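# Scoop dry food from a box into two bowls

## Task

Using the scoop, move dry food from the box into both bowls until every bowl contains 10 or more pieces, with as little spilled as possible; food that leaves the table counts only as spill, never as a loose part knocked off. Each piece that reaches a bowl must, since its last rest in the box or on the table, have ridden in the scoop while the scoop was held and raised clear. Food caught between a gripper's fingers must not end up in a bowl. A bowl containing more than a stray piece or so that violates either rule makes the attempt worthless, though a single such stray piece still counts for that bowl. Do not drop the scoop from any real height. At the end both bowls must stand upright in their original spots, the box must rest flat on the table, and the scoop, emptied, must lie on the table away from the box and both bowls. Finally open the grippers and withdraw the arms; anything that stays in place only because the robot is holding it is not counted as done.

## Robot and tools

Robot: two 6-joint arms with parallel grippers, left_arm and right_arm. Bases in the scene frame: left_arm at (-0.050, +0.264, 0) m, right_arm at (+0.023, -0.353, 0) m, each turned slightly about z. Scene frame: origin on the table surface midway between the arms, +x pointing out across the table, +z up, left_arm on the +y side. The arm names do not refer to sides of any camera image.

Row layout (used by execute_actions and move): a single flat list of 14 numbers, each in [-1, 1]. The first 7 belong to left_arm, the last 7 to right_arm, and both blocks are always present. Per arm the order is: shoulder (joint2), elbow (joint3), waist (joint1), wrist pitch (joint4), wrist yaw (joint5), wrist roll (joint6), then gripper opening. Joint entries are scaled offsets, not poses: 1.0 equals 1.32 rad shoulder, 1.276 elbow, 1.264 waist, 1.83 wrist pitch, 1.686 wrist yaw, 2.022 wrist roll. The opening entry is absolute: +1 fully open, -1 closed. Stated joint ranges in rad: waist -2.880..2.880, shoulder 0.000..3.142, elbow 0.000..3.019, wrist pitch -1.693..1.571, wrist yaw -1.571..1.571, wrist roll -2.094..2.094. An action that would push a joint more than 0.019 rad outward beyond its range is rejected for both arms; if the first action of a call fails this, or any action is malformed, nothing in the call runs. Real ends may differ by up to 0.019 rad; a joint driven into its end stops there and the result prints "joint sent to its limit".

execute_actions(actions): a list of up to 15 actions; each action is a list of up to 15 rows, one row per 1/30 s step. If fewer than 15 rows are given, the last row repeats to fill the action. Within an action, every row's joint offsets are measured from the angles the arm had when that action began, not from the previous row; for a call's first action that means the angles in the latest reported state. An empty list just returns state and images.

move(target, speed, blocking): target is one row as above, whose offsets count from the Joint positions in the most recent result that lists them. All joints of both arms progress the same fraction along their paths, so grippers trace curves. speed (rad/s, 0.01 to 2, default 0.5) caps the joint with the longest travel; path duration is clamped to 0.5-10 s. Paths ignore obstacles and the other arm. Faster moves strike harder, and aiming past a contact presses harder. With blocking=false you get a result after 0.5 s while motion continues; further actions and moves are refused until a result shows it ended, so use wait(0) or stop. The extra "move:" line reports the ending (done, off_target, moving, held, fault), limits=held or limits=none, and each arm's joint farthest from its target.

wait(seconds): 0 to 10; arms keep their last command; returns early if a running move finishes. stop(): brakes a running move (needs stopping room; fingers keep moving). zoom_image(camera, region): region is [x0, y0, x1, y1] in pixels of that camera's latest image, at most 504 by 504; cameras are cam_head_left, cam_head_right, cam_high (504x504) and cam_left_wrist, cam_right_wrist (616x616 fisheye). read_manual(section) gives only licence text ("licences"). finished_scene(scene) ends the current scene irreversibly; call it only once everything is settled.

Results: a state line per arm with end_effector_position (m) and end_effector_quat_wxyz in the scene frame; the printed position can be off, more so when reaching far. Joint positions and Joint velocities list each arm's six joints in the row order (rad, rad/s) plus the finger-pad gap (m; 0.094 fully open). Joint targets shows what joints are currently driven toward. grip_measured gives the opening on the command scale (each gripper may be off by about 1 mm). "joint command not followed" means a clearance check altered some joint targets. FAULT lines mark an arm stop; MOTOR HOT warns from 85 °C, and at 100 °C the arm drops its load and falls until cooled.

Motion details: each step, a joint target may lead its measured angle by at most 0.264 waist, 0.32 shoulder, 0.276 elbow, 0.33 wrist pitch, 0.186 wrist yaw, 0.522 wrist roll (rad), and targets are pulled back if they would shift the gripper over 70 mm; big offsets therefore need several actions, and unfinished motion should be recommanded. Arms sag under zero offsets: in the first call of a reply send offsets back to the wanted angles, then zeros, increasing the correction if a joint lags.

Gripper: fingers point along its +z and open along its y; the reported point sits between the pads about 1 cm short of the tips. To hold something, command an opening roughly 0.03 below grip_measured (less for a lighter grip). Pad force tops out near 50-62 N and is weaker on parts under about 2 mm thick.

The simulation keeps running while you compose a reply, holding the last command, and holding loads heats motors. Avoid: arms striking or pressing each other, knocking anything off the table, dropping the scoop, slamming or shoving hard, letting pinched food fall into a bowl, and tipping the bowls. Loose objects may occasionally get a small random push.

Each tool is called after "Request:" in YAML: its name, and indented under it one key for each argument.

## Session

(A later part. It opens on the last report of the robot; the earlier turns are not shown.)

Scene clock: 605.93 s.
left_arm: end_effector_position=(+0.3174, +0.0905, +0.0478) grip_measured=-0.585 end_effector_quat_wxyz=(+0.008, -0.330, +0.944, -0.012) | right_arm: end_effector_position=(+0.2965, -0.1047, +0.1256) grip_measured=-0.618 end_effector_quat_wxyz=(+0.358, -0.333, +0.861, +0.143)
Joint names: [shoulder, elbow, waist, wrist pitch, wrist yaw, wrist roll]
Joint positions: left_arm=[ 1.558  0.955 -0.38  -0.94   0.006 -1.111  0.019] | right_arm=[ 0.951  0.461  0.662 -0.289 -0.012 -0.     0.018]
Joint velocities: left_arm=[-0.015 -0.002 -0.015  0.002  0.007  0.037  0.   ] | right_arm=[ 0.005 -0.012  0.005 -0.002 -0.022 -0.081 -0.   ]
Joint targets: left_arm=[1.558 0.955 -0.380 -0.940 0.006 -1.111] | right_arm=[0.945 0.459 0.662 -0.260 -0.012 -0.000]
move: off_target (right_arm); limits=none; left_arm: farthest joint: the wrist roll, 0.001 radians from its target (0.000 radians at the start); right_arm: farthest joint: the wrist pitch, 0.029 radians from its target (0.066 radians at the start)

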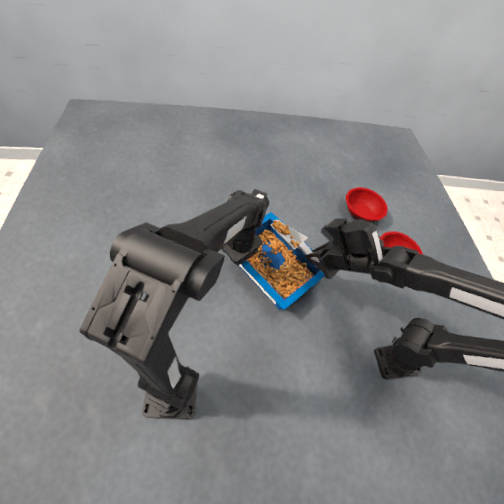

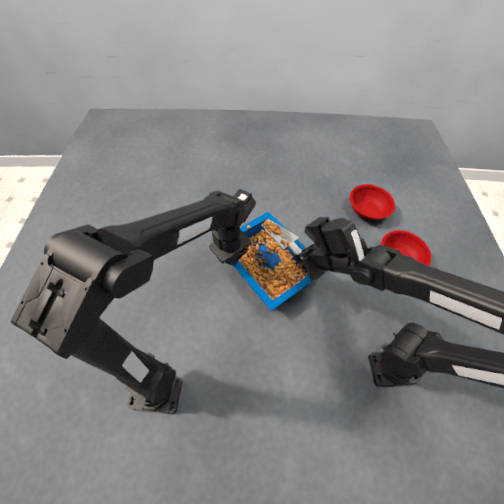

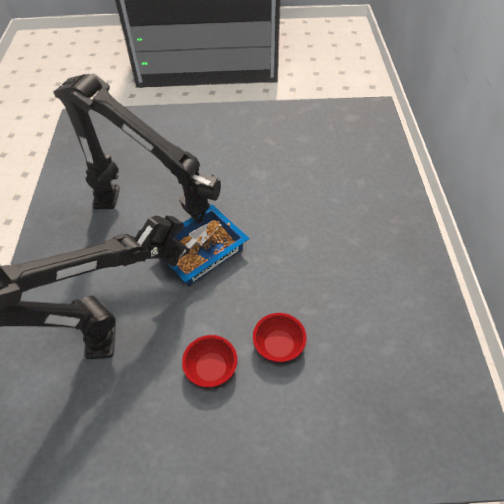

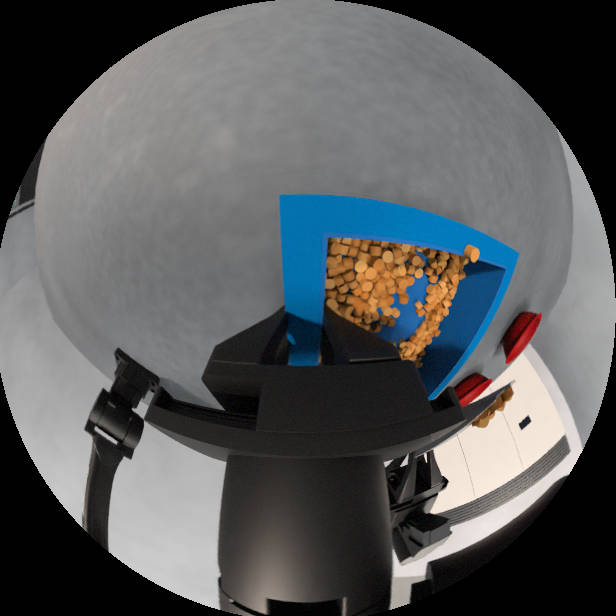

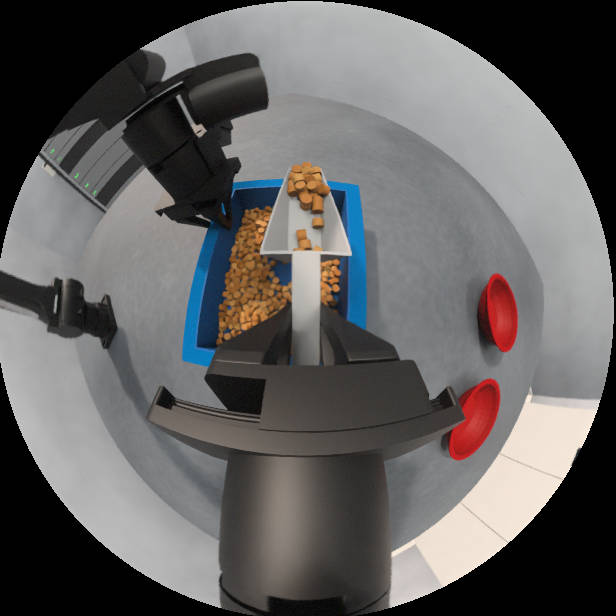

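Request:
move:
  target: [0,0,0,0,0,0,-0.62, 0,0,0,0.11,0,0,-0.65]
  speed: 0.15

Scene clock: 612.80 s.
left_arm: end_effector_position=(+0.3174, +0.0905, +0.0478) grip_measured=-0.585 end_effector_quat_wxyz=(+0.008, -0.330, +0.944, -0.012) | right_arm: end_effector_position=(+0.3164, -0.0868, +0.1577) grip_measured=-0.618 end_effector_quat_wxyz=(+0.430, -0.320, +0.827, +0.170)
Joint names: [shoulder, elbow, waist, wrist pitch, wrist yaw, wrist roll]
Joint positions: left_arm=[ 1.558  0.955 -0.38  -0.94   0.006 -1.111  0.019] | right_arm=[ 0.951  0.461  0.662 -0.119 -0.012 -0.     0.018]
Joint velocities: left_arm=[-0.015 -0.012 -0.005  0.002  0.022 -0.007 -0.001] | right_arm=[ 0.005  0.012  0.005  0.002 -0.007 -0.007 -0.   ]
Joint targets: left_arm=[1.558 0.955 -0.380 -0.940 0.006 -1.111] | right_arm=[0.951 0.461 0.662 -0.088 -0.012 -0.000]
move: off_target (right_arm); limits=none; left_arm: farthest joint: the waist, 0.000 radians from its target (0.000 radians at the start); right_arm: farthest joint: the wrist pitch, 0.032 radians from its target (0.202 radians at the start)

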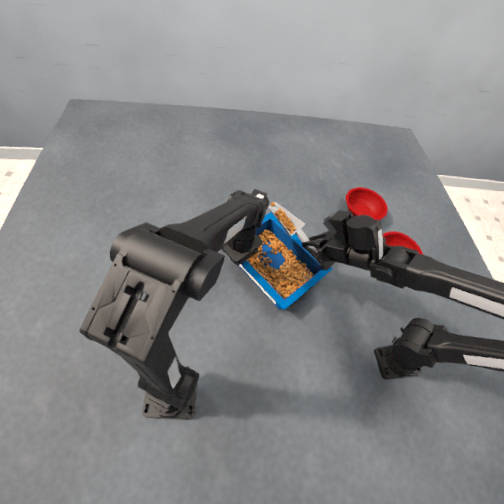

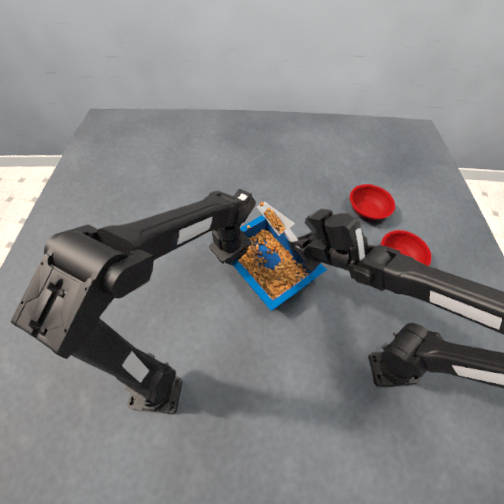

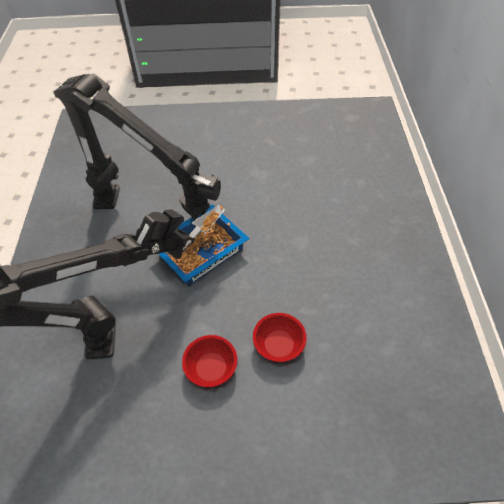

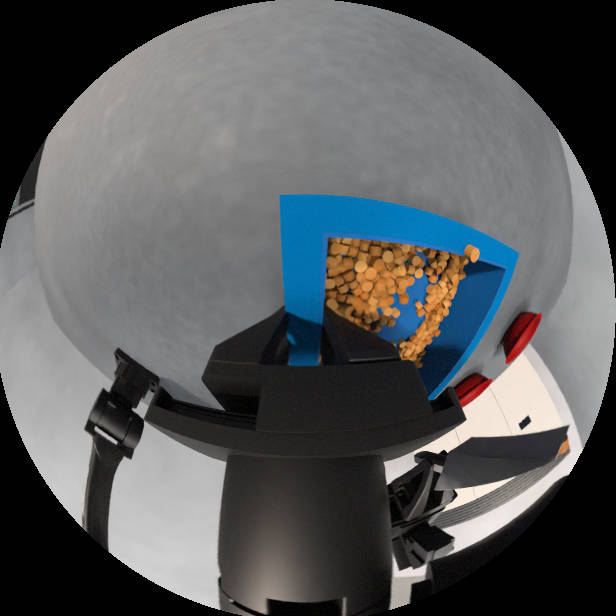

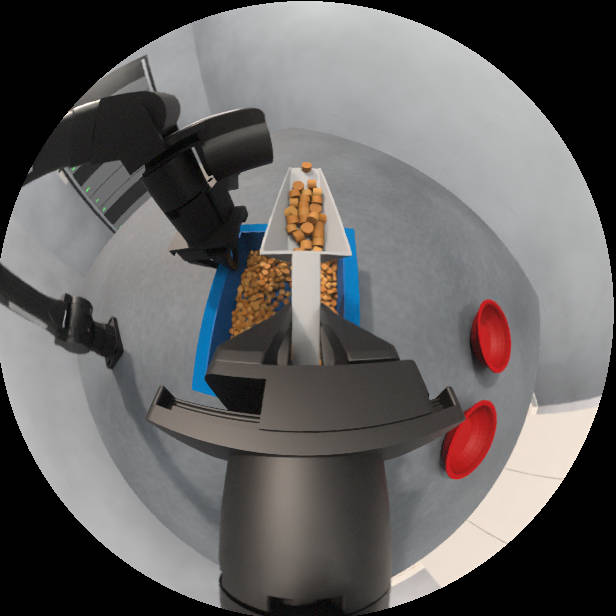

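Request:
zoom_image:
  camera: "cam_right_wrist"
  region: [250, 150, 360, 260]

Region (250, 150, 360, 260) of cam_right_wrist's 616x616 image, scaled by 4.582, with more detail than that image has.

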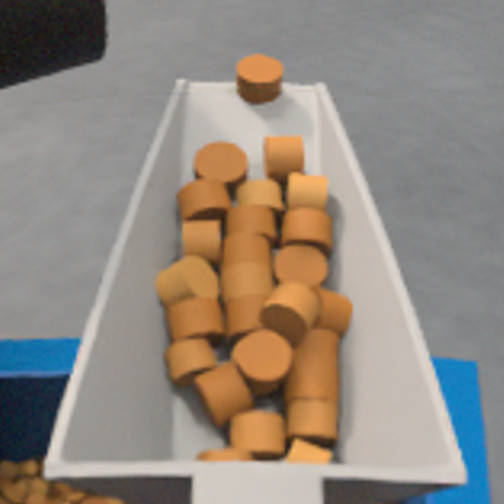

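Request:
move:
  target: [0,0,0,0,0,0,-0.62, -0.087,0,0,0.05,0,0,-0.65]
  speed: 0.15

Scene clock: 623.17 s.
left_arm: end_effector_position=(+0.3174, +0.0905, +0.0478) grip_measured=-0.585 end_effector_quat_wxyz=(+0.008, -0.330, +0.944, -0.012) | right_arm: end_effector_position=(+0.3175, -0.0858, +0.2121) grip_measured=-0.618 end_effector_quat_wxyz=(+0.499, -0.305, +0.787, +0.197)
Joint names: [shoulder, elbow, waist, wrist pitch, wrist yaw, wrist roll]
Joint positions: left_arm=[ 1.558  0.955 -0.38  -0.94   0.006 -1.111  0.019] | right_arm=[ 0.841  0.461  0.662 -0.058 -0.012 -0.     0.018]
Joint velocities: left_arm=[-0.005 -0.017  0.005 -0.017  0.022 -0.051  0.   ] | right_arm=[ 0.005  0.017  0.005 -0.002  0.037 -0.037 -0.001]
Joint targets: left_arm=[1.558 0.955 -0.380 -0.940 0.006 -1.111] | right_arm=[0.836 0.461 0.662 -0.028 -0.012 -0.000]
move: off_target (right_arm); limits=none; left_arm: farthest joint: the waist, 0.000 radians from its target (0.000 radians at the start); right_arm: farthest joint: the wrist pitch, 0.031 radians from its target (0.092 radians at the start)

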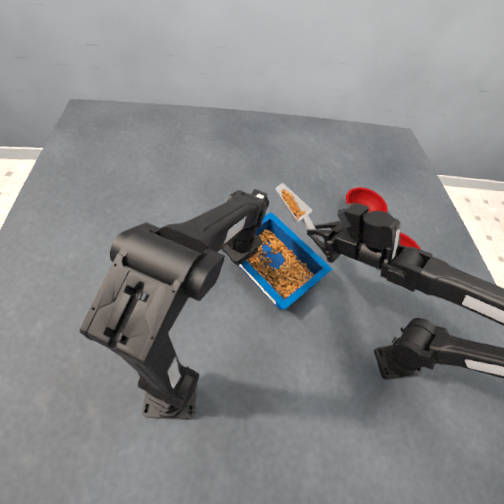

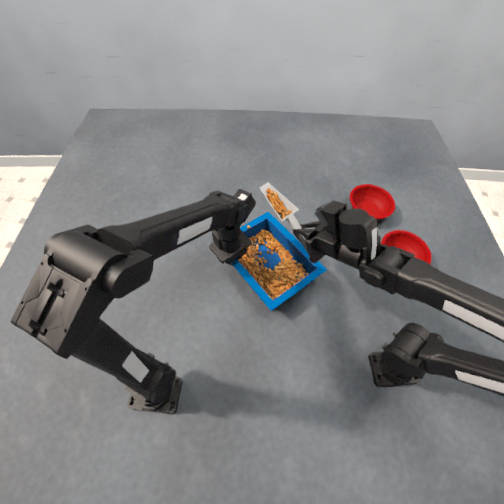

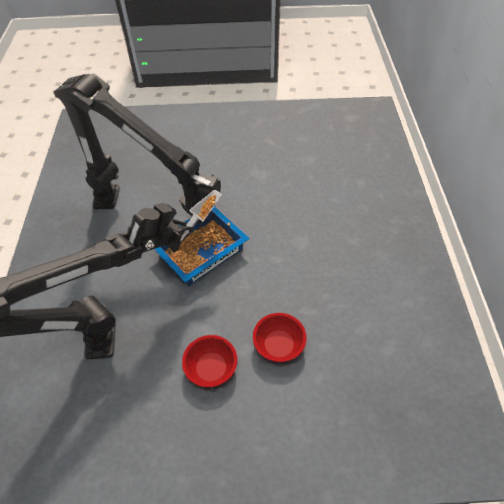

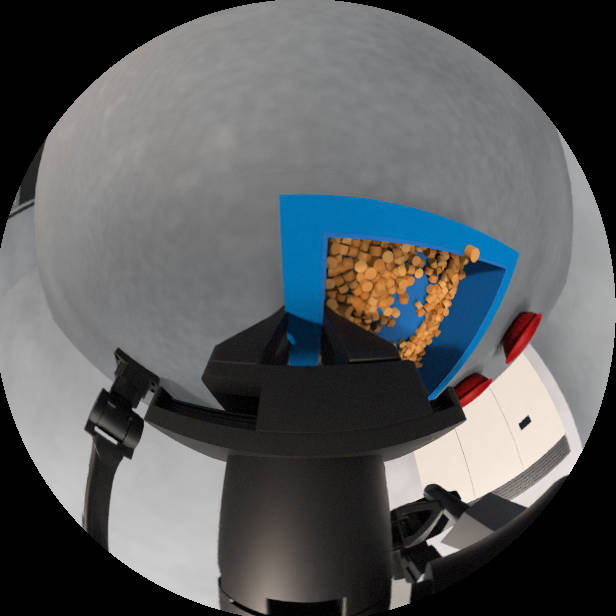

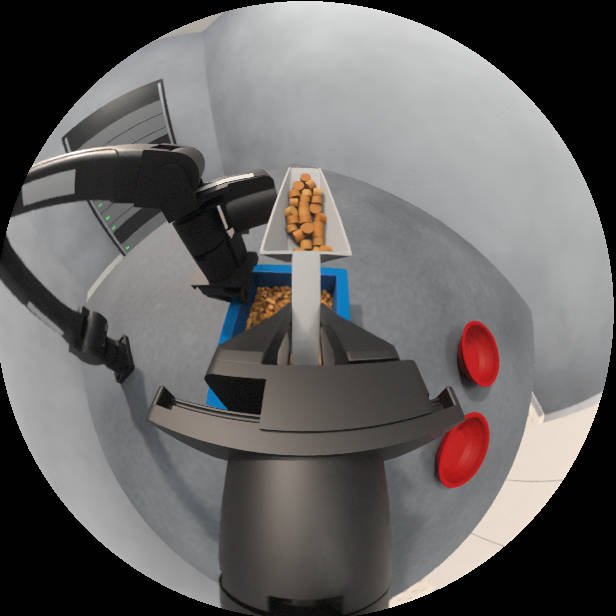

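Request:
move:
  target: [0,0,0,0,0,0,-0.62, 0.206,0.172,-0.645,-0.098,0,0,-0.65]
  speed: 0.4

Scene clock: 636.00 s.
left_arm: end_effector_position=(+0.3174, +0.0905, +0.0478) grip_measured=-0.585 end_effector_quat_wxyz=(+0.008, -0.330, +0.944, -0.012) | right_arm: end_effector_position=(+0.4626, -0.3843, +0.1665) grip_measured=-0.618 end_effector_quat_wxyz=(+0.423, +0.032, +0.905, -0.011)
Joint names: [shoulder, elbow, waist, wrist pitch, wrist yaw, wrist roll]
Joint positions: left_arm=[ 1.558  0.955 -0.38  -0.94   0.006 -1.111  0.019] | right_arm=[ 1.106  0.63  -0.146 -0.22  -0.012 -0.     0.018]
Joint velocities: left_arm=[-0.015 -0.007 -0.024  0.002 -0.095 -0.051 -0.001] | right_arm=[-0.005  0.012 -0.015 -0.002  0.022 -0.007 -0.   ]
Joint targets: left_arm=[1.558 0.955 -0.380 -0.940 0.006 -1.111] | right_arm=[1.113 0.681 -0.154 -0.237 -0.012 -0.000]
move: off_target (right_arm); limits=none; left_arm: farthest joint: the waist, 0.000 radians from its target (0.000 radians at the start); right_arm: farthest joint: the elbow, 0.051 radians from its target (0.219 radians at the start)

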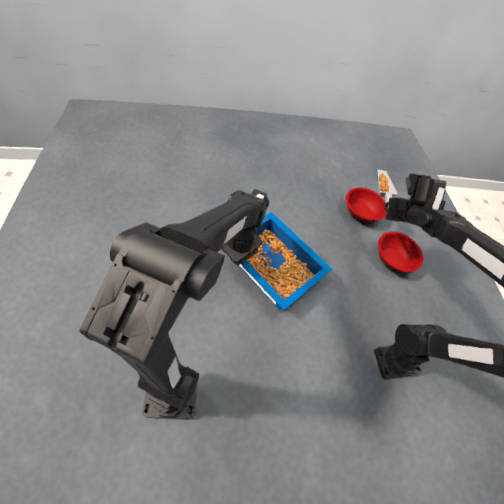

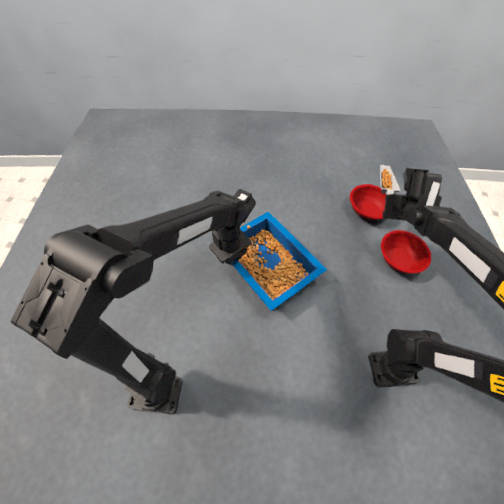

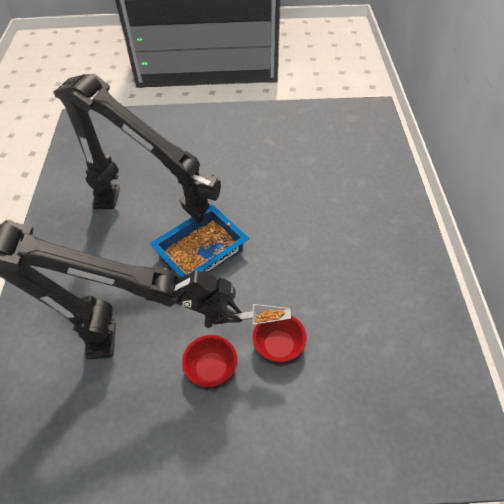

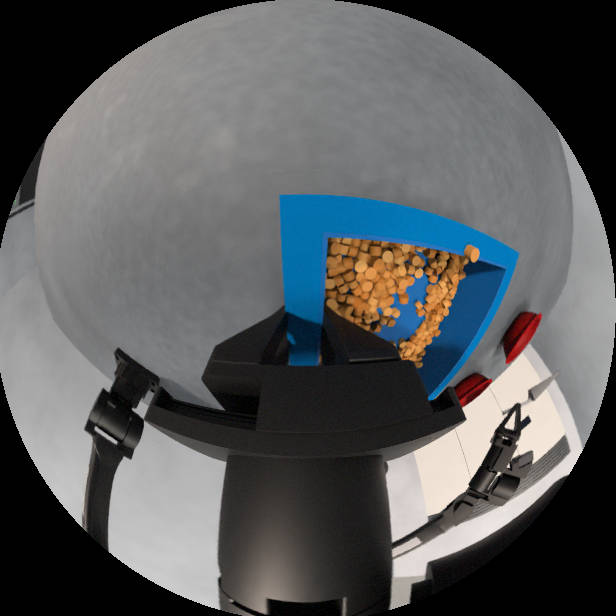

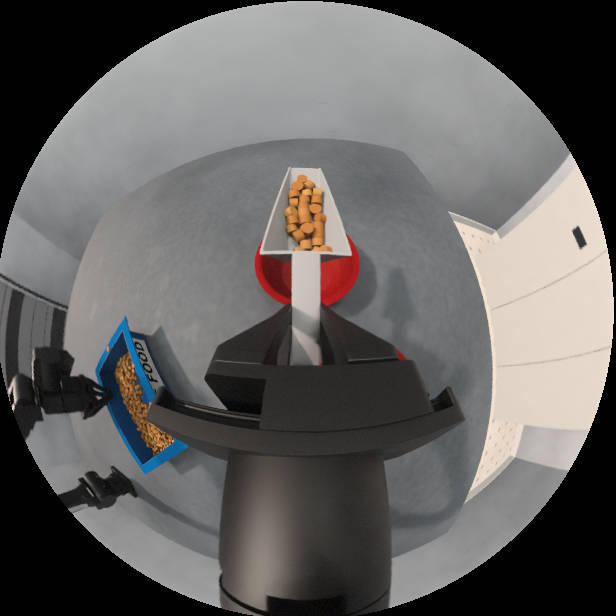

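Request:
move:
  target: [0,0,0,0,0,0,-0.62, 0.237,0.368,0,-0.212,0,0,-0.65]
  speed: 0.3

Scene clock: 655.70 s.
left_arm: end_effector_position=(+0.3174, +0.0905, +0.0478) grip_measured=-0.585 end_effector_quat_wxyz=(+0.008, -0.330, +0.944, -0.012) | right_arm: end_effector_position=(+0.5498, -0.3909, +0.1821) grip_measured=-0.618 end_effector_quat_wxyz=(+0.306, +0.034, +0.951, -0.006)
Joint names: [shoulder, elbow, waist, wrist pitch, wrist yaw, wrist roll]
Joint positions: left_arm=[ 1.558  0.955 -0.38  -0.94   0.006 -1.111  0.019] | right_arm=[ 1.407  1.05  -0.146 -0.592 -0.012 -0.     0.018]
Joint velocities: left_arm=[ 0.005 -0.002  0.005  0.007 -0.007 -0.066 -0.   ] | right_arm=[-0.015 -0.027  0.005  0.007  0.007  0.007  0.   ]
Joint targets: left_arm=[1.558 0.955 -0.380 -0.940 0.006 -1.111] | right_arm=[1.419 1.099 -0.146 -0.609 -0.012 -0.000]
move: off_target (right_arm); limits=none; left_arm: farthest joint: the waist, 0.000 radians from its target (0.000 radians at the start); right_arm: farthest joint: the elbow, 0.049 radians from its target (0.470 radians at the start)

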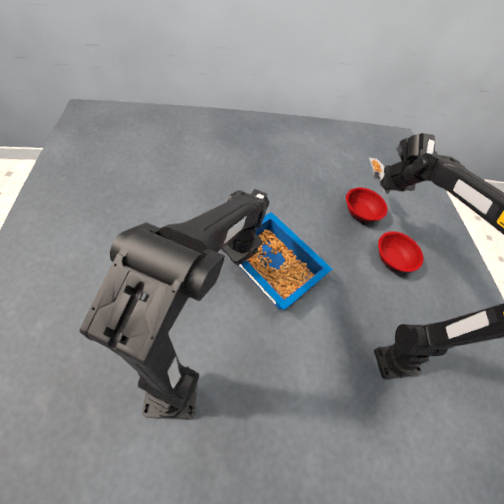

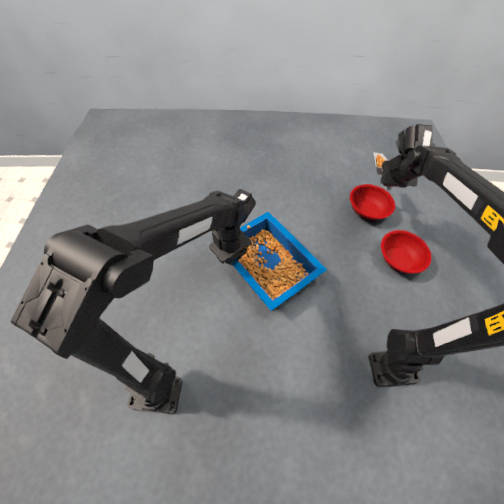

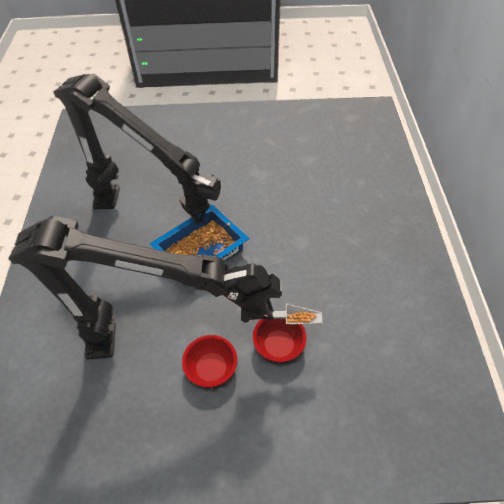

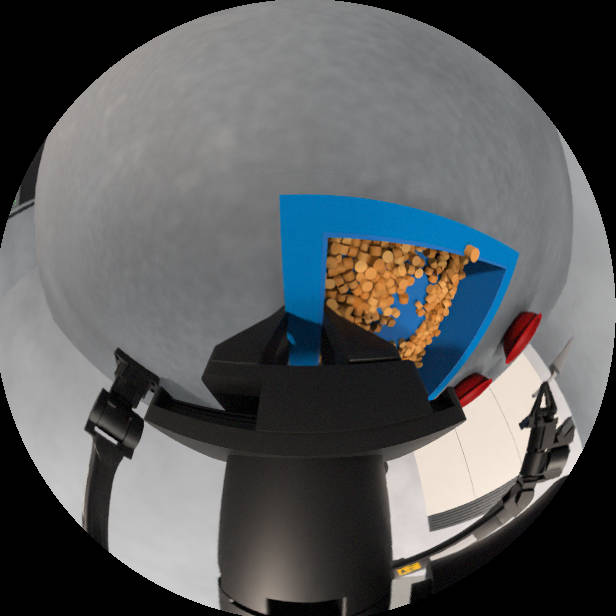

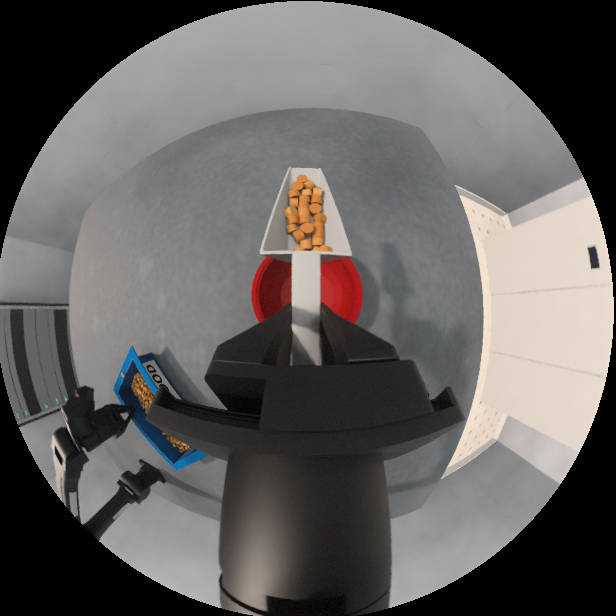

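Request:
move:
  target: [0,0,0,0,0,0,-0.62, -0.128,-0.228,0,0.03,0,0,-0.65]
  speed: 0.25

Scene clock: 666.10 s.
left_arm: end_effector_position=(+0.3174, +0.0905, +0.0478) grip_measured=-0.585 end_effector_quat_wxyz=(+0.008, -0.330, +0.944, -0.012) | right_arm: end_effector_position=(+0.4468, -0.3831, +0.1191) grip_measured=-0.618 end_effector_quat_wxyz=(+0.258, +0.035, +0.966, -0.004)
Joint names: [shoulder, elbow, waist, wrist pitch, wrist yaw, wrist roll]
Joint positions: left_arm=[ 1.558  0.955 -0.38  -0.94   0.006 -1.111  0.019] | right_arm=[ 1.245  0.759 -0.146 -0.563 -0.012 -0.     0.018]
Joint velocities: left_arm=[ 0.005 -0.012  0.005  0.012 -0.037  0.007 -0.   ] | right_arm=[-0.005 -0.002 -0.024  0.002  0.051 -0.037 -0.   ]
Joint targets: left_arm=[1.558 0.955 -0.380 -0.940 0.006 -1.111] | right_arm=[1.238 0.760 -0.146 -0.537 -0.012 -0.000]
move: off_target (right_arm); limits=none; left_arm: farthest joint: the waist, 0.000 radians from its target (0.000 radians at the start); right_arm: farthest joint: the wrist pitch, 0.026 radians from its target (0.055 radians at the start)

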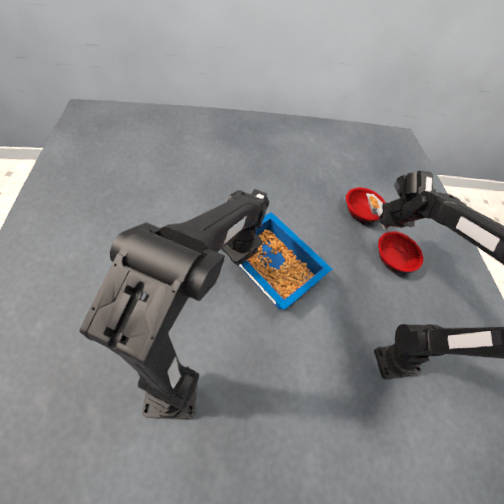

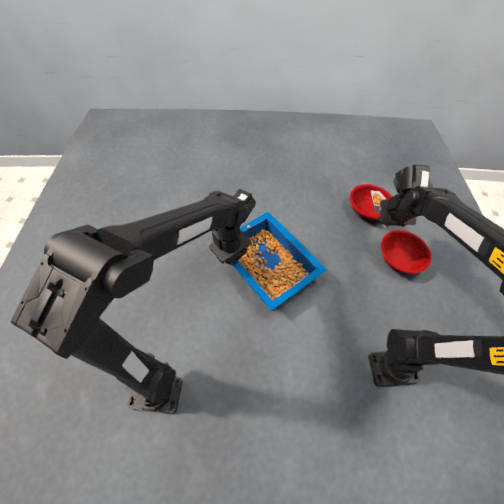

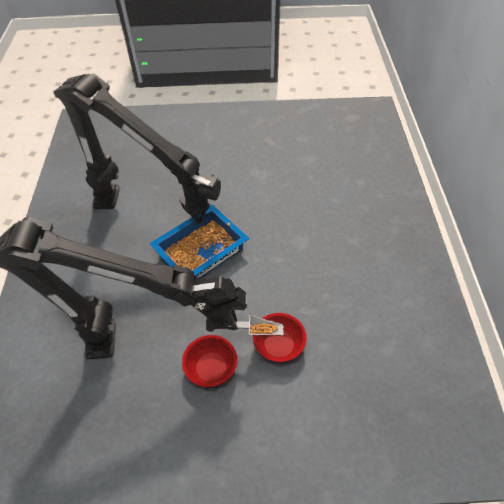

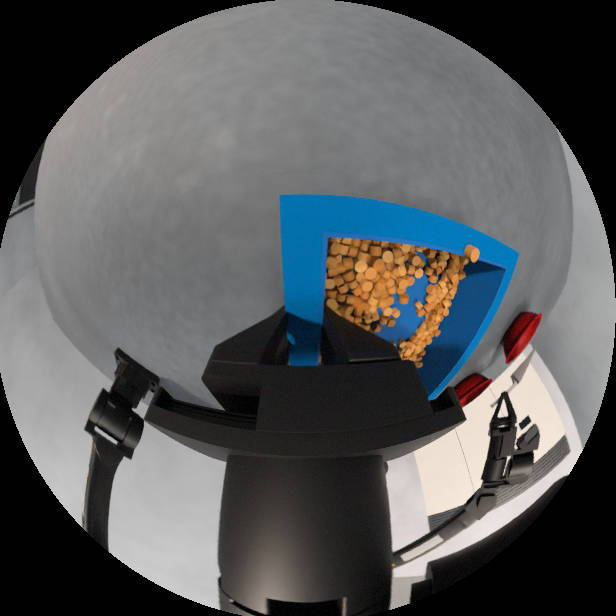

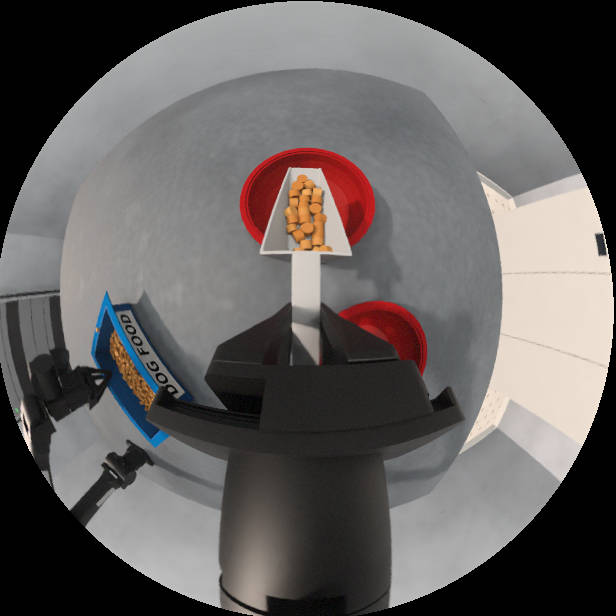

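Request:
move:
  target: [0,0,0,0,0,0,-0.62, 0.0765,0.171,0,-0.160,0,0,-0.65]
  speed: 0.2

Scene clock: 670.77 s.
left_arm: end_effector_position=(+0.3174, +0.0905, +0.0478) grip_measured=-0.585 end_effector_quat_wxyz=(+0.008, -0.330, +0.944, -0.012) | right_arm: end_effector_position=(+0.4507, -0.3834, +0.1320) grip_measured=-0.618 end_effector_quat_wxyz=(+0.163, +0.036, +0.986, -0.000)
Joint names: [shoulder, elbow, waist, wrist pitch, wrist yaw, wrist roll]
Joint positions: left_arm=[ 1.558  0.955 -0.38  -0.94   0.006 -1.111  0.019] | right_arm=[ 1.332  0.929 -0.146 -0.84  -0.012 -0.     0.018]
Joint velocities: left_arm=[-0.015  0.002  0.005 -0.002 -0.007 -0.022  0.   ] | right_arm=[-0.015  0.007  0.024  0.002  0.037  0.037 -0.001]
Joint targets: left_arm=[1.558 0.955 -0.380 -0.940 0.006 -1.111] | right_arm=[1.346 0.976 -0.146 -0.856 -0.012 -0.000]
move: off_target (right_arm); limits=none; left_arm: farthest joint: the waist, 0.000 radians from its target (0.000 radians at the start); right_arm: farthest joint: the elbow, 0.048 radians from its target (0.219 radians at the start)

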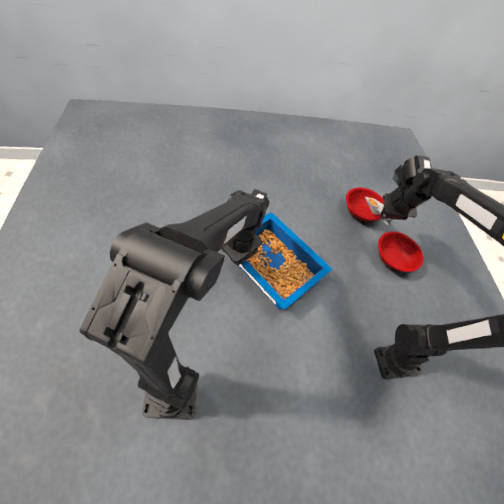

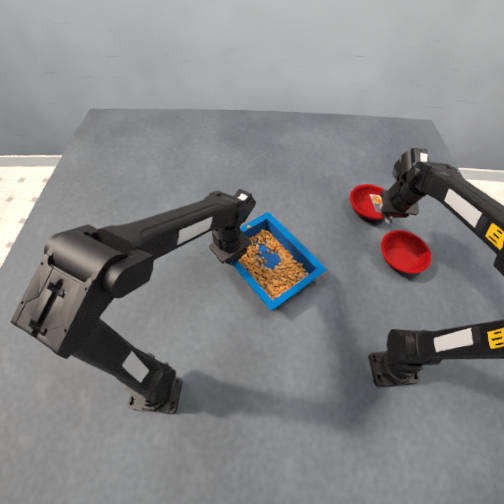

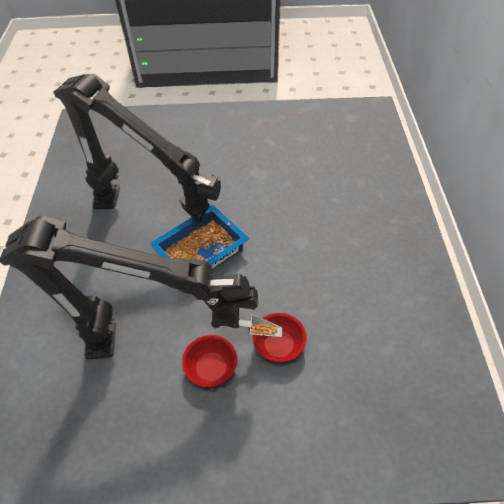

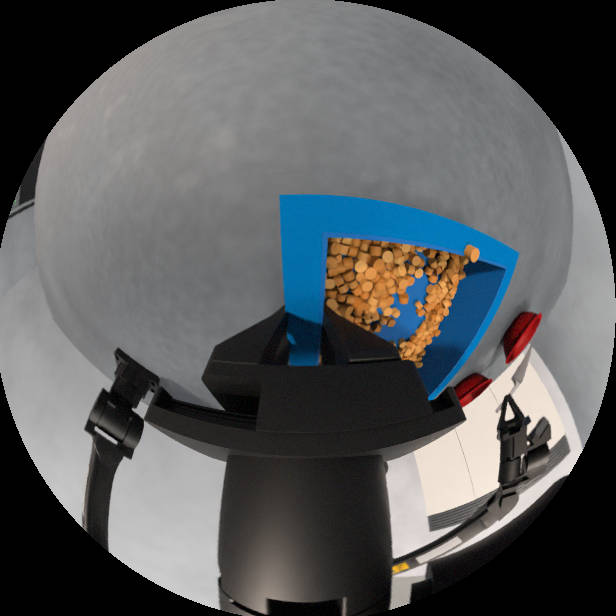

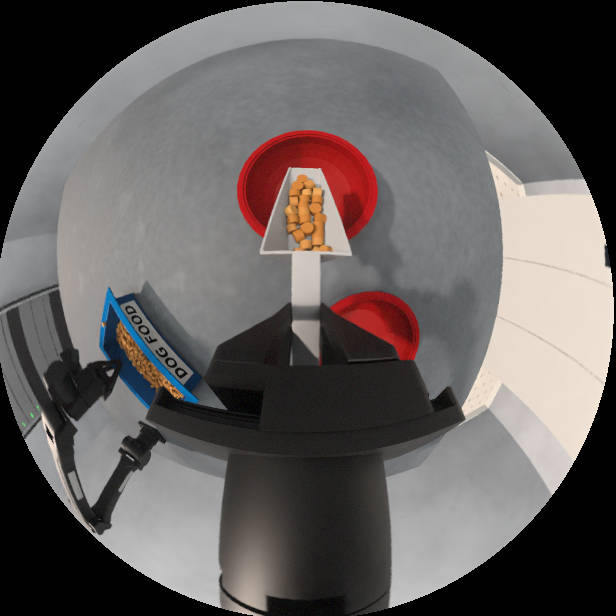

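Request:
execute_actions:
  actions:
    - [[0,0,0,0,0,0,-0.62, 0,0.025,0,-0.012,0,0,-0.65],[0,0,0,0,0,0,-0.62, 0,0.025,0,-0.017,0,0,-0.65],[0,0,0,0,0,0,-0.62, 0,0.025,0,-0.022,0,0,-0.65],[0,0,0,0,0,0,-0.62, 0,0.025,0,-0.027,0,0,-0.65],[0,0,0,0,0,0,-0.62, 0,0.025,0,-0.032,0,0,-0.65],[0,0,0,0,0,0,-0.62, 0,0.025,0,-0.037,0,0,-0.65],[0,0,0,0,0,0,-0.62, 0,0.025,0,-0.042,0,0,-0.65],[0,0,0,0,0,0,-0.62, 0,0.025,0,-0.047,0,0,-0.65],[0,0,0,0,0,0,-0.62, 0,0.025,0,-0.052,0,0,-0.65],[0,0,0,0,0,0,-0.62, 0,0.025,0,-0.057,0,0,-0.65],[0,0,0,0,0,0,-0.62, 0,0.025,0,-0.062,0,0,-0.65]]
    - [[0,0,0,0,0,0,-0.62, 0,0.025,0,0,0,0,-0.65]]

Scene clock: 680.17 s.
left_arm: end_effector_position=(+0.3174, +0.0905, +0.0478) grip_measured=-0.585 end_effector_quat_wxyz=(+0.008, -0.330, +0.944, -0.012) | right_arm: end_effector_position=(+0.4280, -0.3817, +0.1254) grip_measured=-0.618 end_effector_quat_wxyz=(+0.116, +0.037, +0.993, +0.001)
Joint names: [shoulder, elbow, waist, wrist pitch, wrist yaw, wrist roll]
Joint positions: left_arm=[ 1.558  0.955 -0.38  -0.94   0.006 -1.111  0.019] | right_arm=[ 1.332  0.929 -0.146 -0.936 -0.012 -0.     0.018]
Joint velocities: left_arm=[-0.015 -0.012 -0.015 -0.007  0.007 -0.022  0.   ] | right_arm=[-0.015 -0.002 -0.005  0.017 -0.022  0.081 -0.001]
Joint targets: left_arm=[1.558 0.955 -0.380 -0.940 0.006 -1.111] | right_arm=[1.332 0.961 -0.146 -0.936 -0.012 -0.000]

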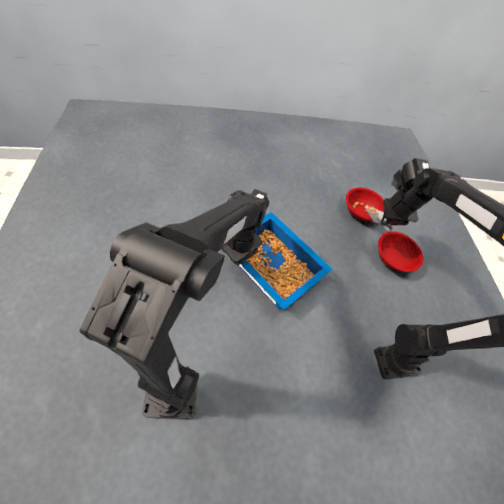

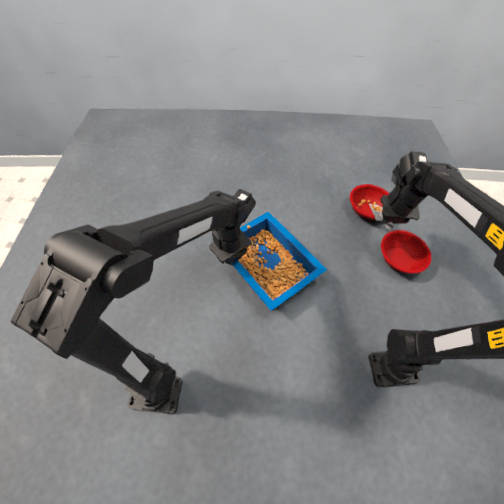

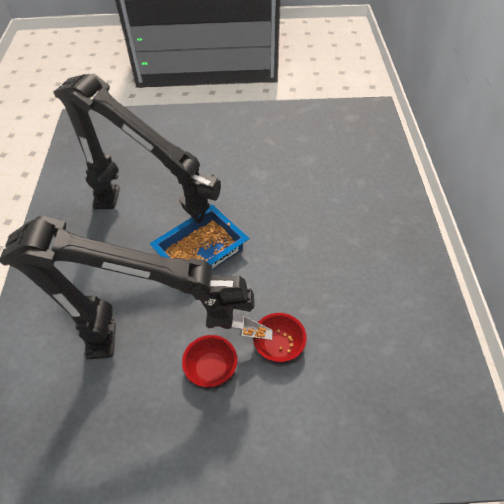

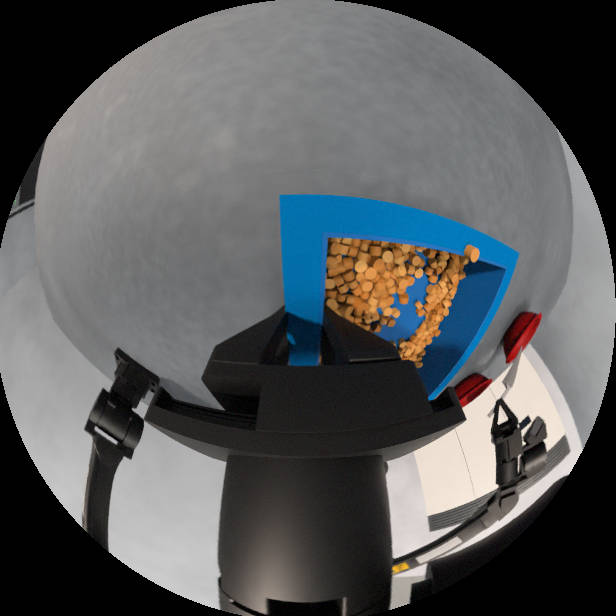

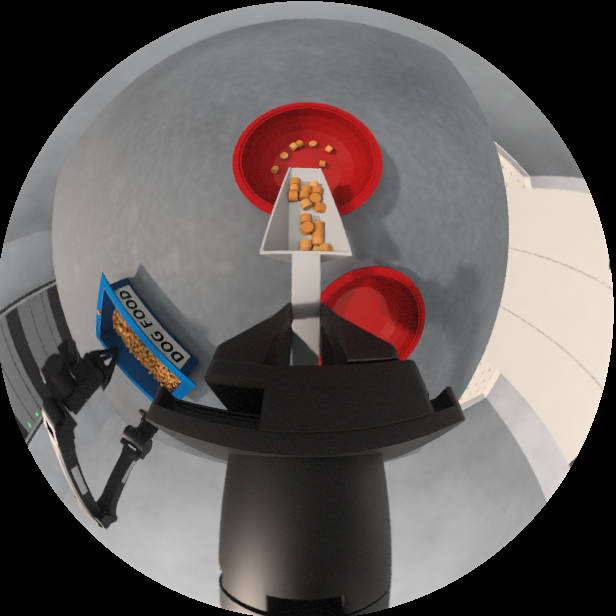

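Request:
execute_actions:
  actions: []

Request:
zoom_image:
  camera: "cam_right_wrist"
  region: [225, 95, 390, 260]

Scene clock: 682.00 s.
left_arm: end_effector_position=(+0.3174, +0.0905, +0.0478) grip_measured=-0.585 end_effector_quat_wxyz=(+0.008, -0.330, +0.944, -0.012) | right_arm: end_effector_position=(+0.4280, -0.3817, +0.1254) grip_measured=-0.618 end_effector_quat_wxyz=(+0.116, +0.037, +0.993, +0.001)
Joint names: [shoulder, elbow, waist, wrist pitch, wrist yaw, wrist roll]
Joint positions: left_arm=[ 1.558  0.955 -0.38  -0.94   0.006 -1.111  0.019] | right_arm=[ 1.332  0.929 -0.146 -0.936 -0.012 -0.     0.018]
Joint velocities: left_arm=[ 0.005 -0.002 -0.005  0.017 -0.125  0.007  0.001] | right_arm=[-0.005 -0.022  0.005  0.022 -0.066 -0.037 -0.001]
Joint targets: left_arm=[1.558 0.955 -0.380 -0.940 0.006 -1.111] | right_arm=[1.332 0.961 -0.146 -0.936 -0.012 -0.000]

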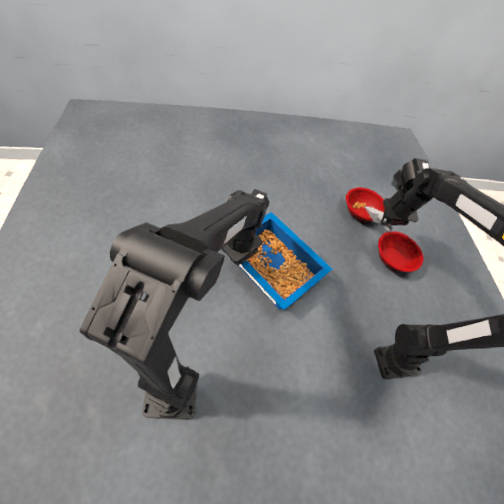

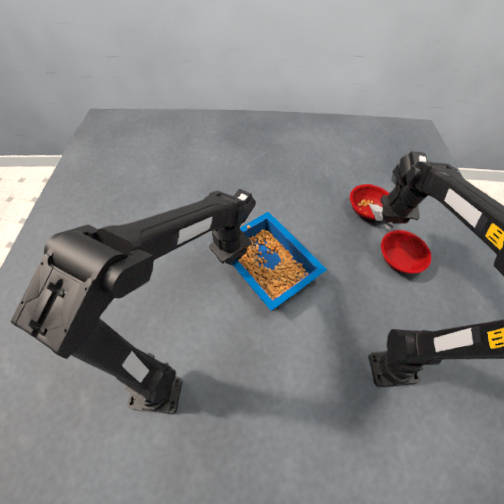

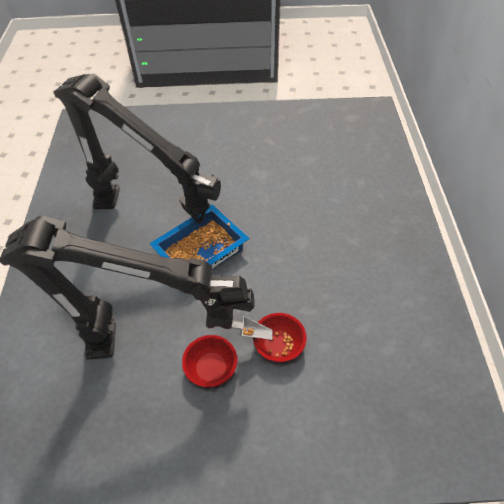

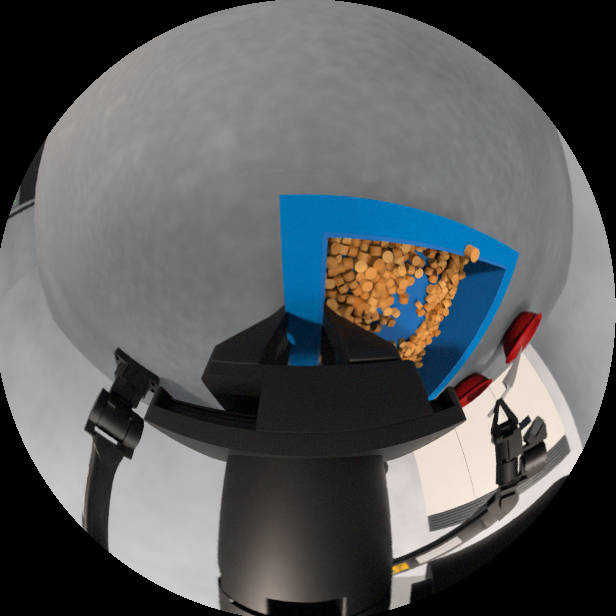

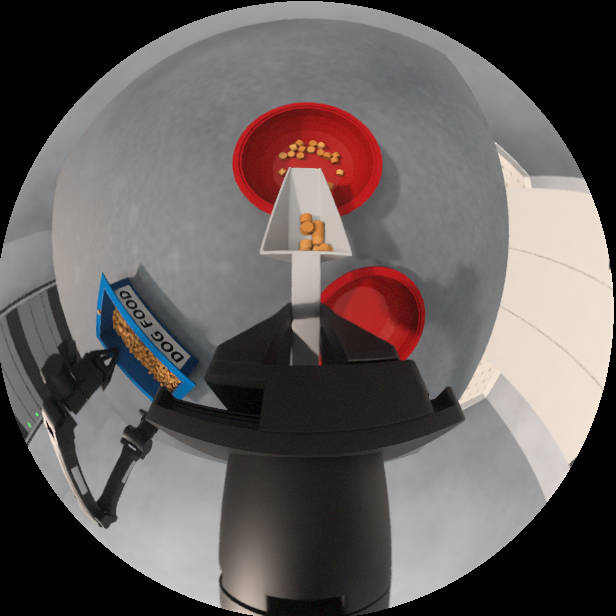

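Region (225, 95, 390, 260) of cam_right_wrist's 616x616 image, scaled by 3.055, with more detail than that image has.

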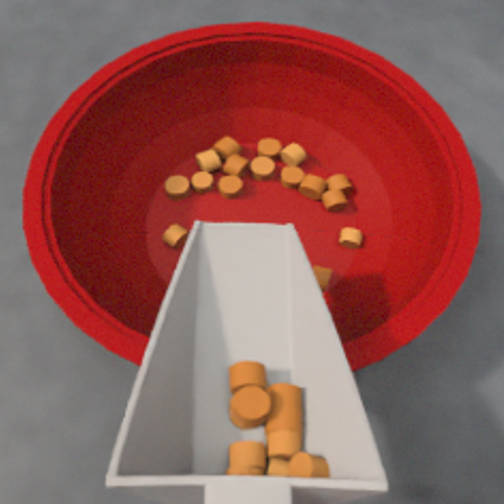

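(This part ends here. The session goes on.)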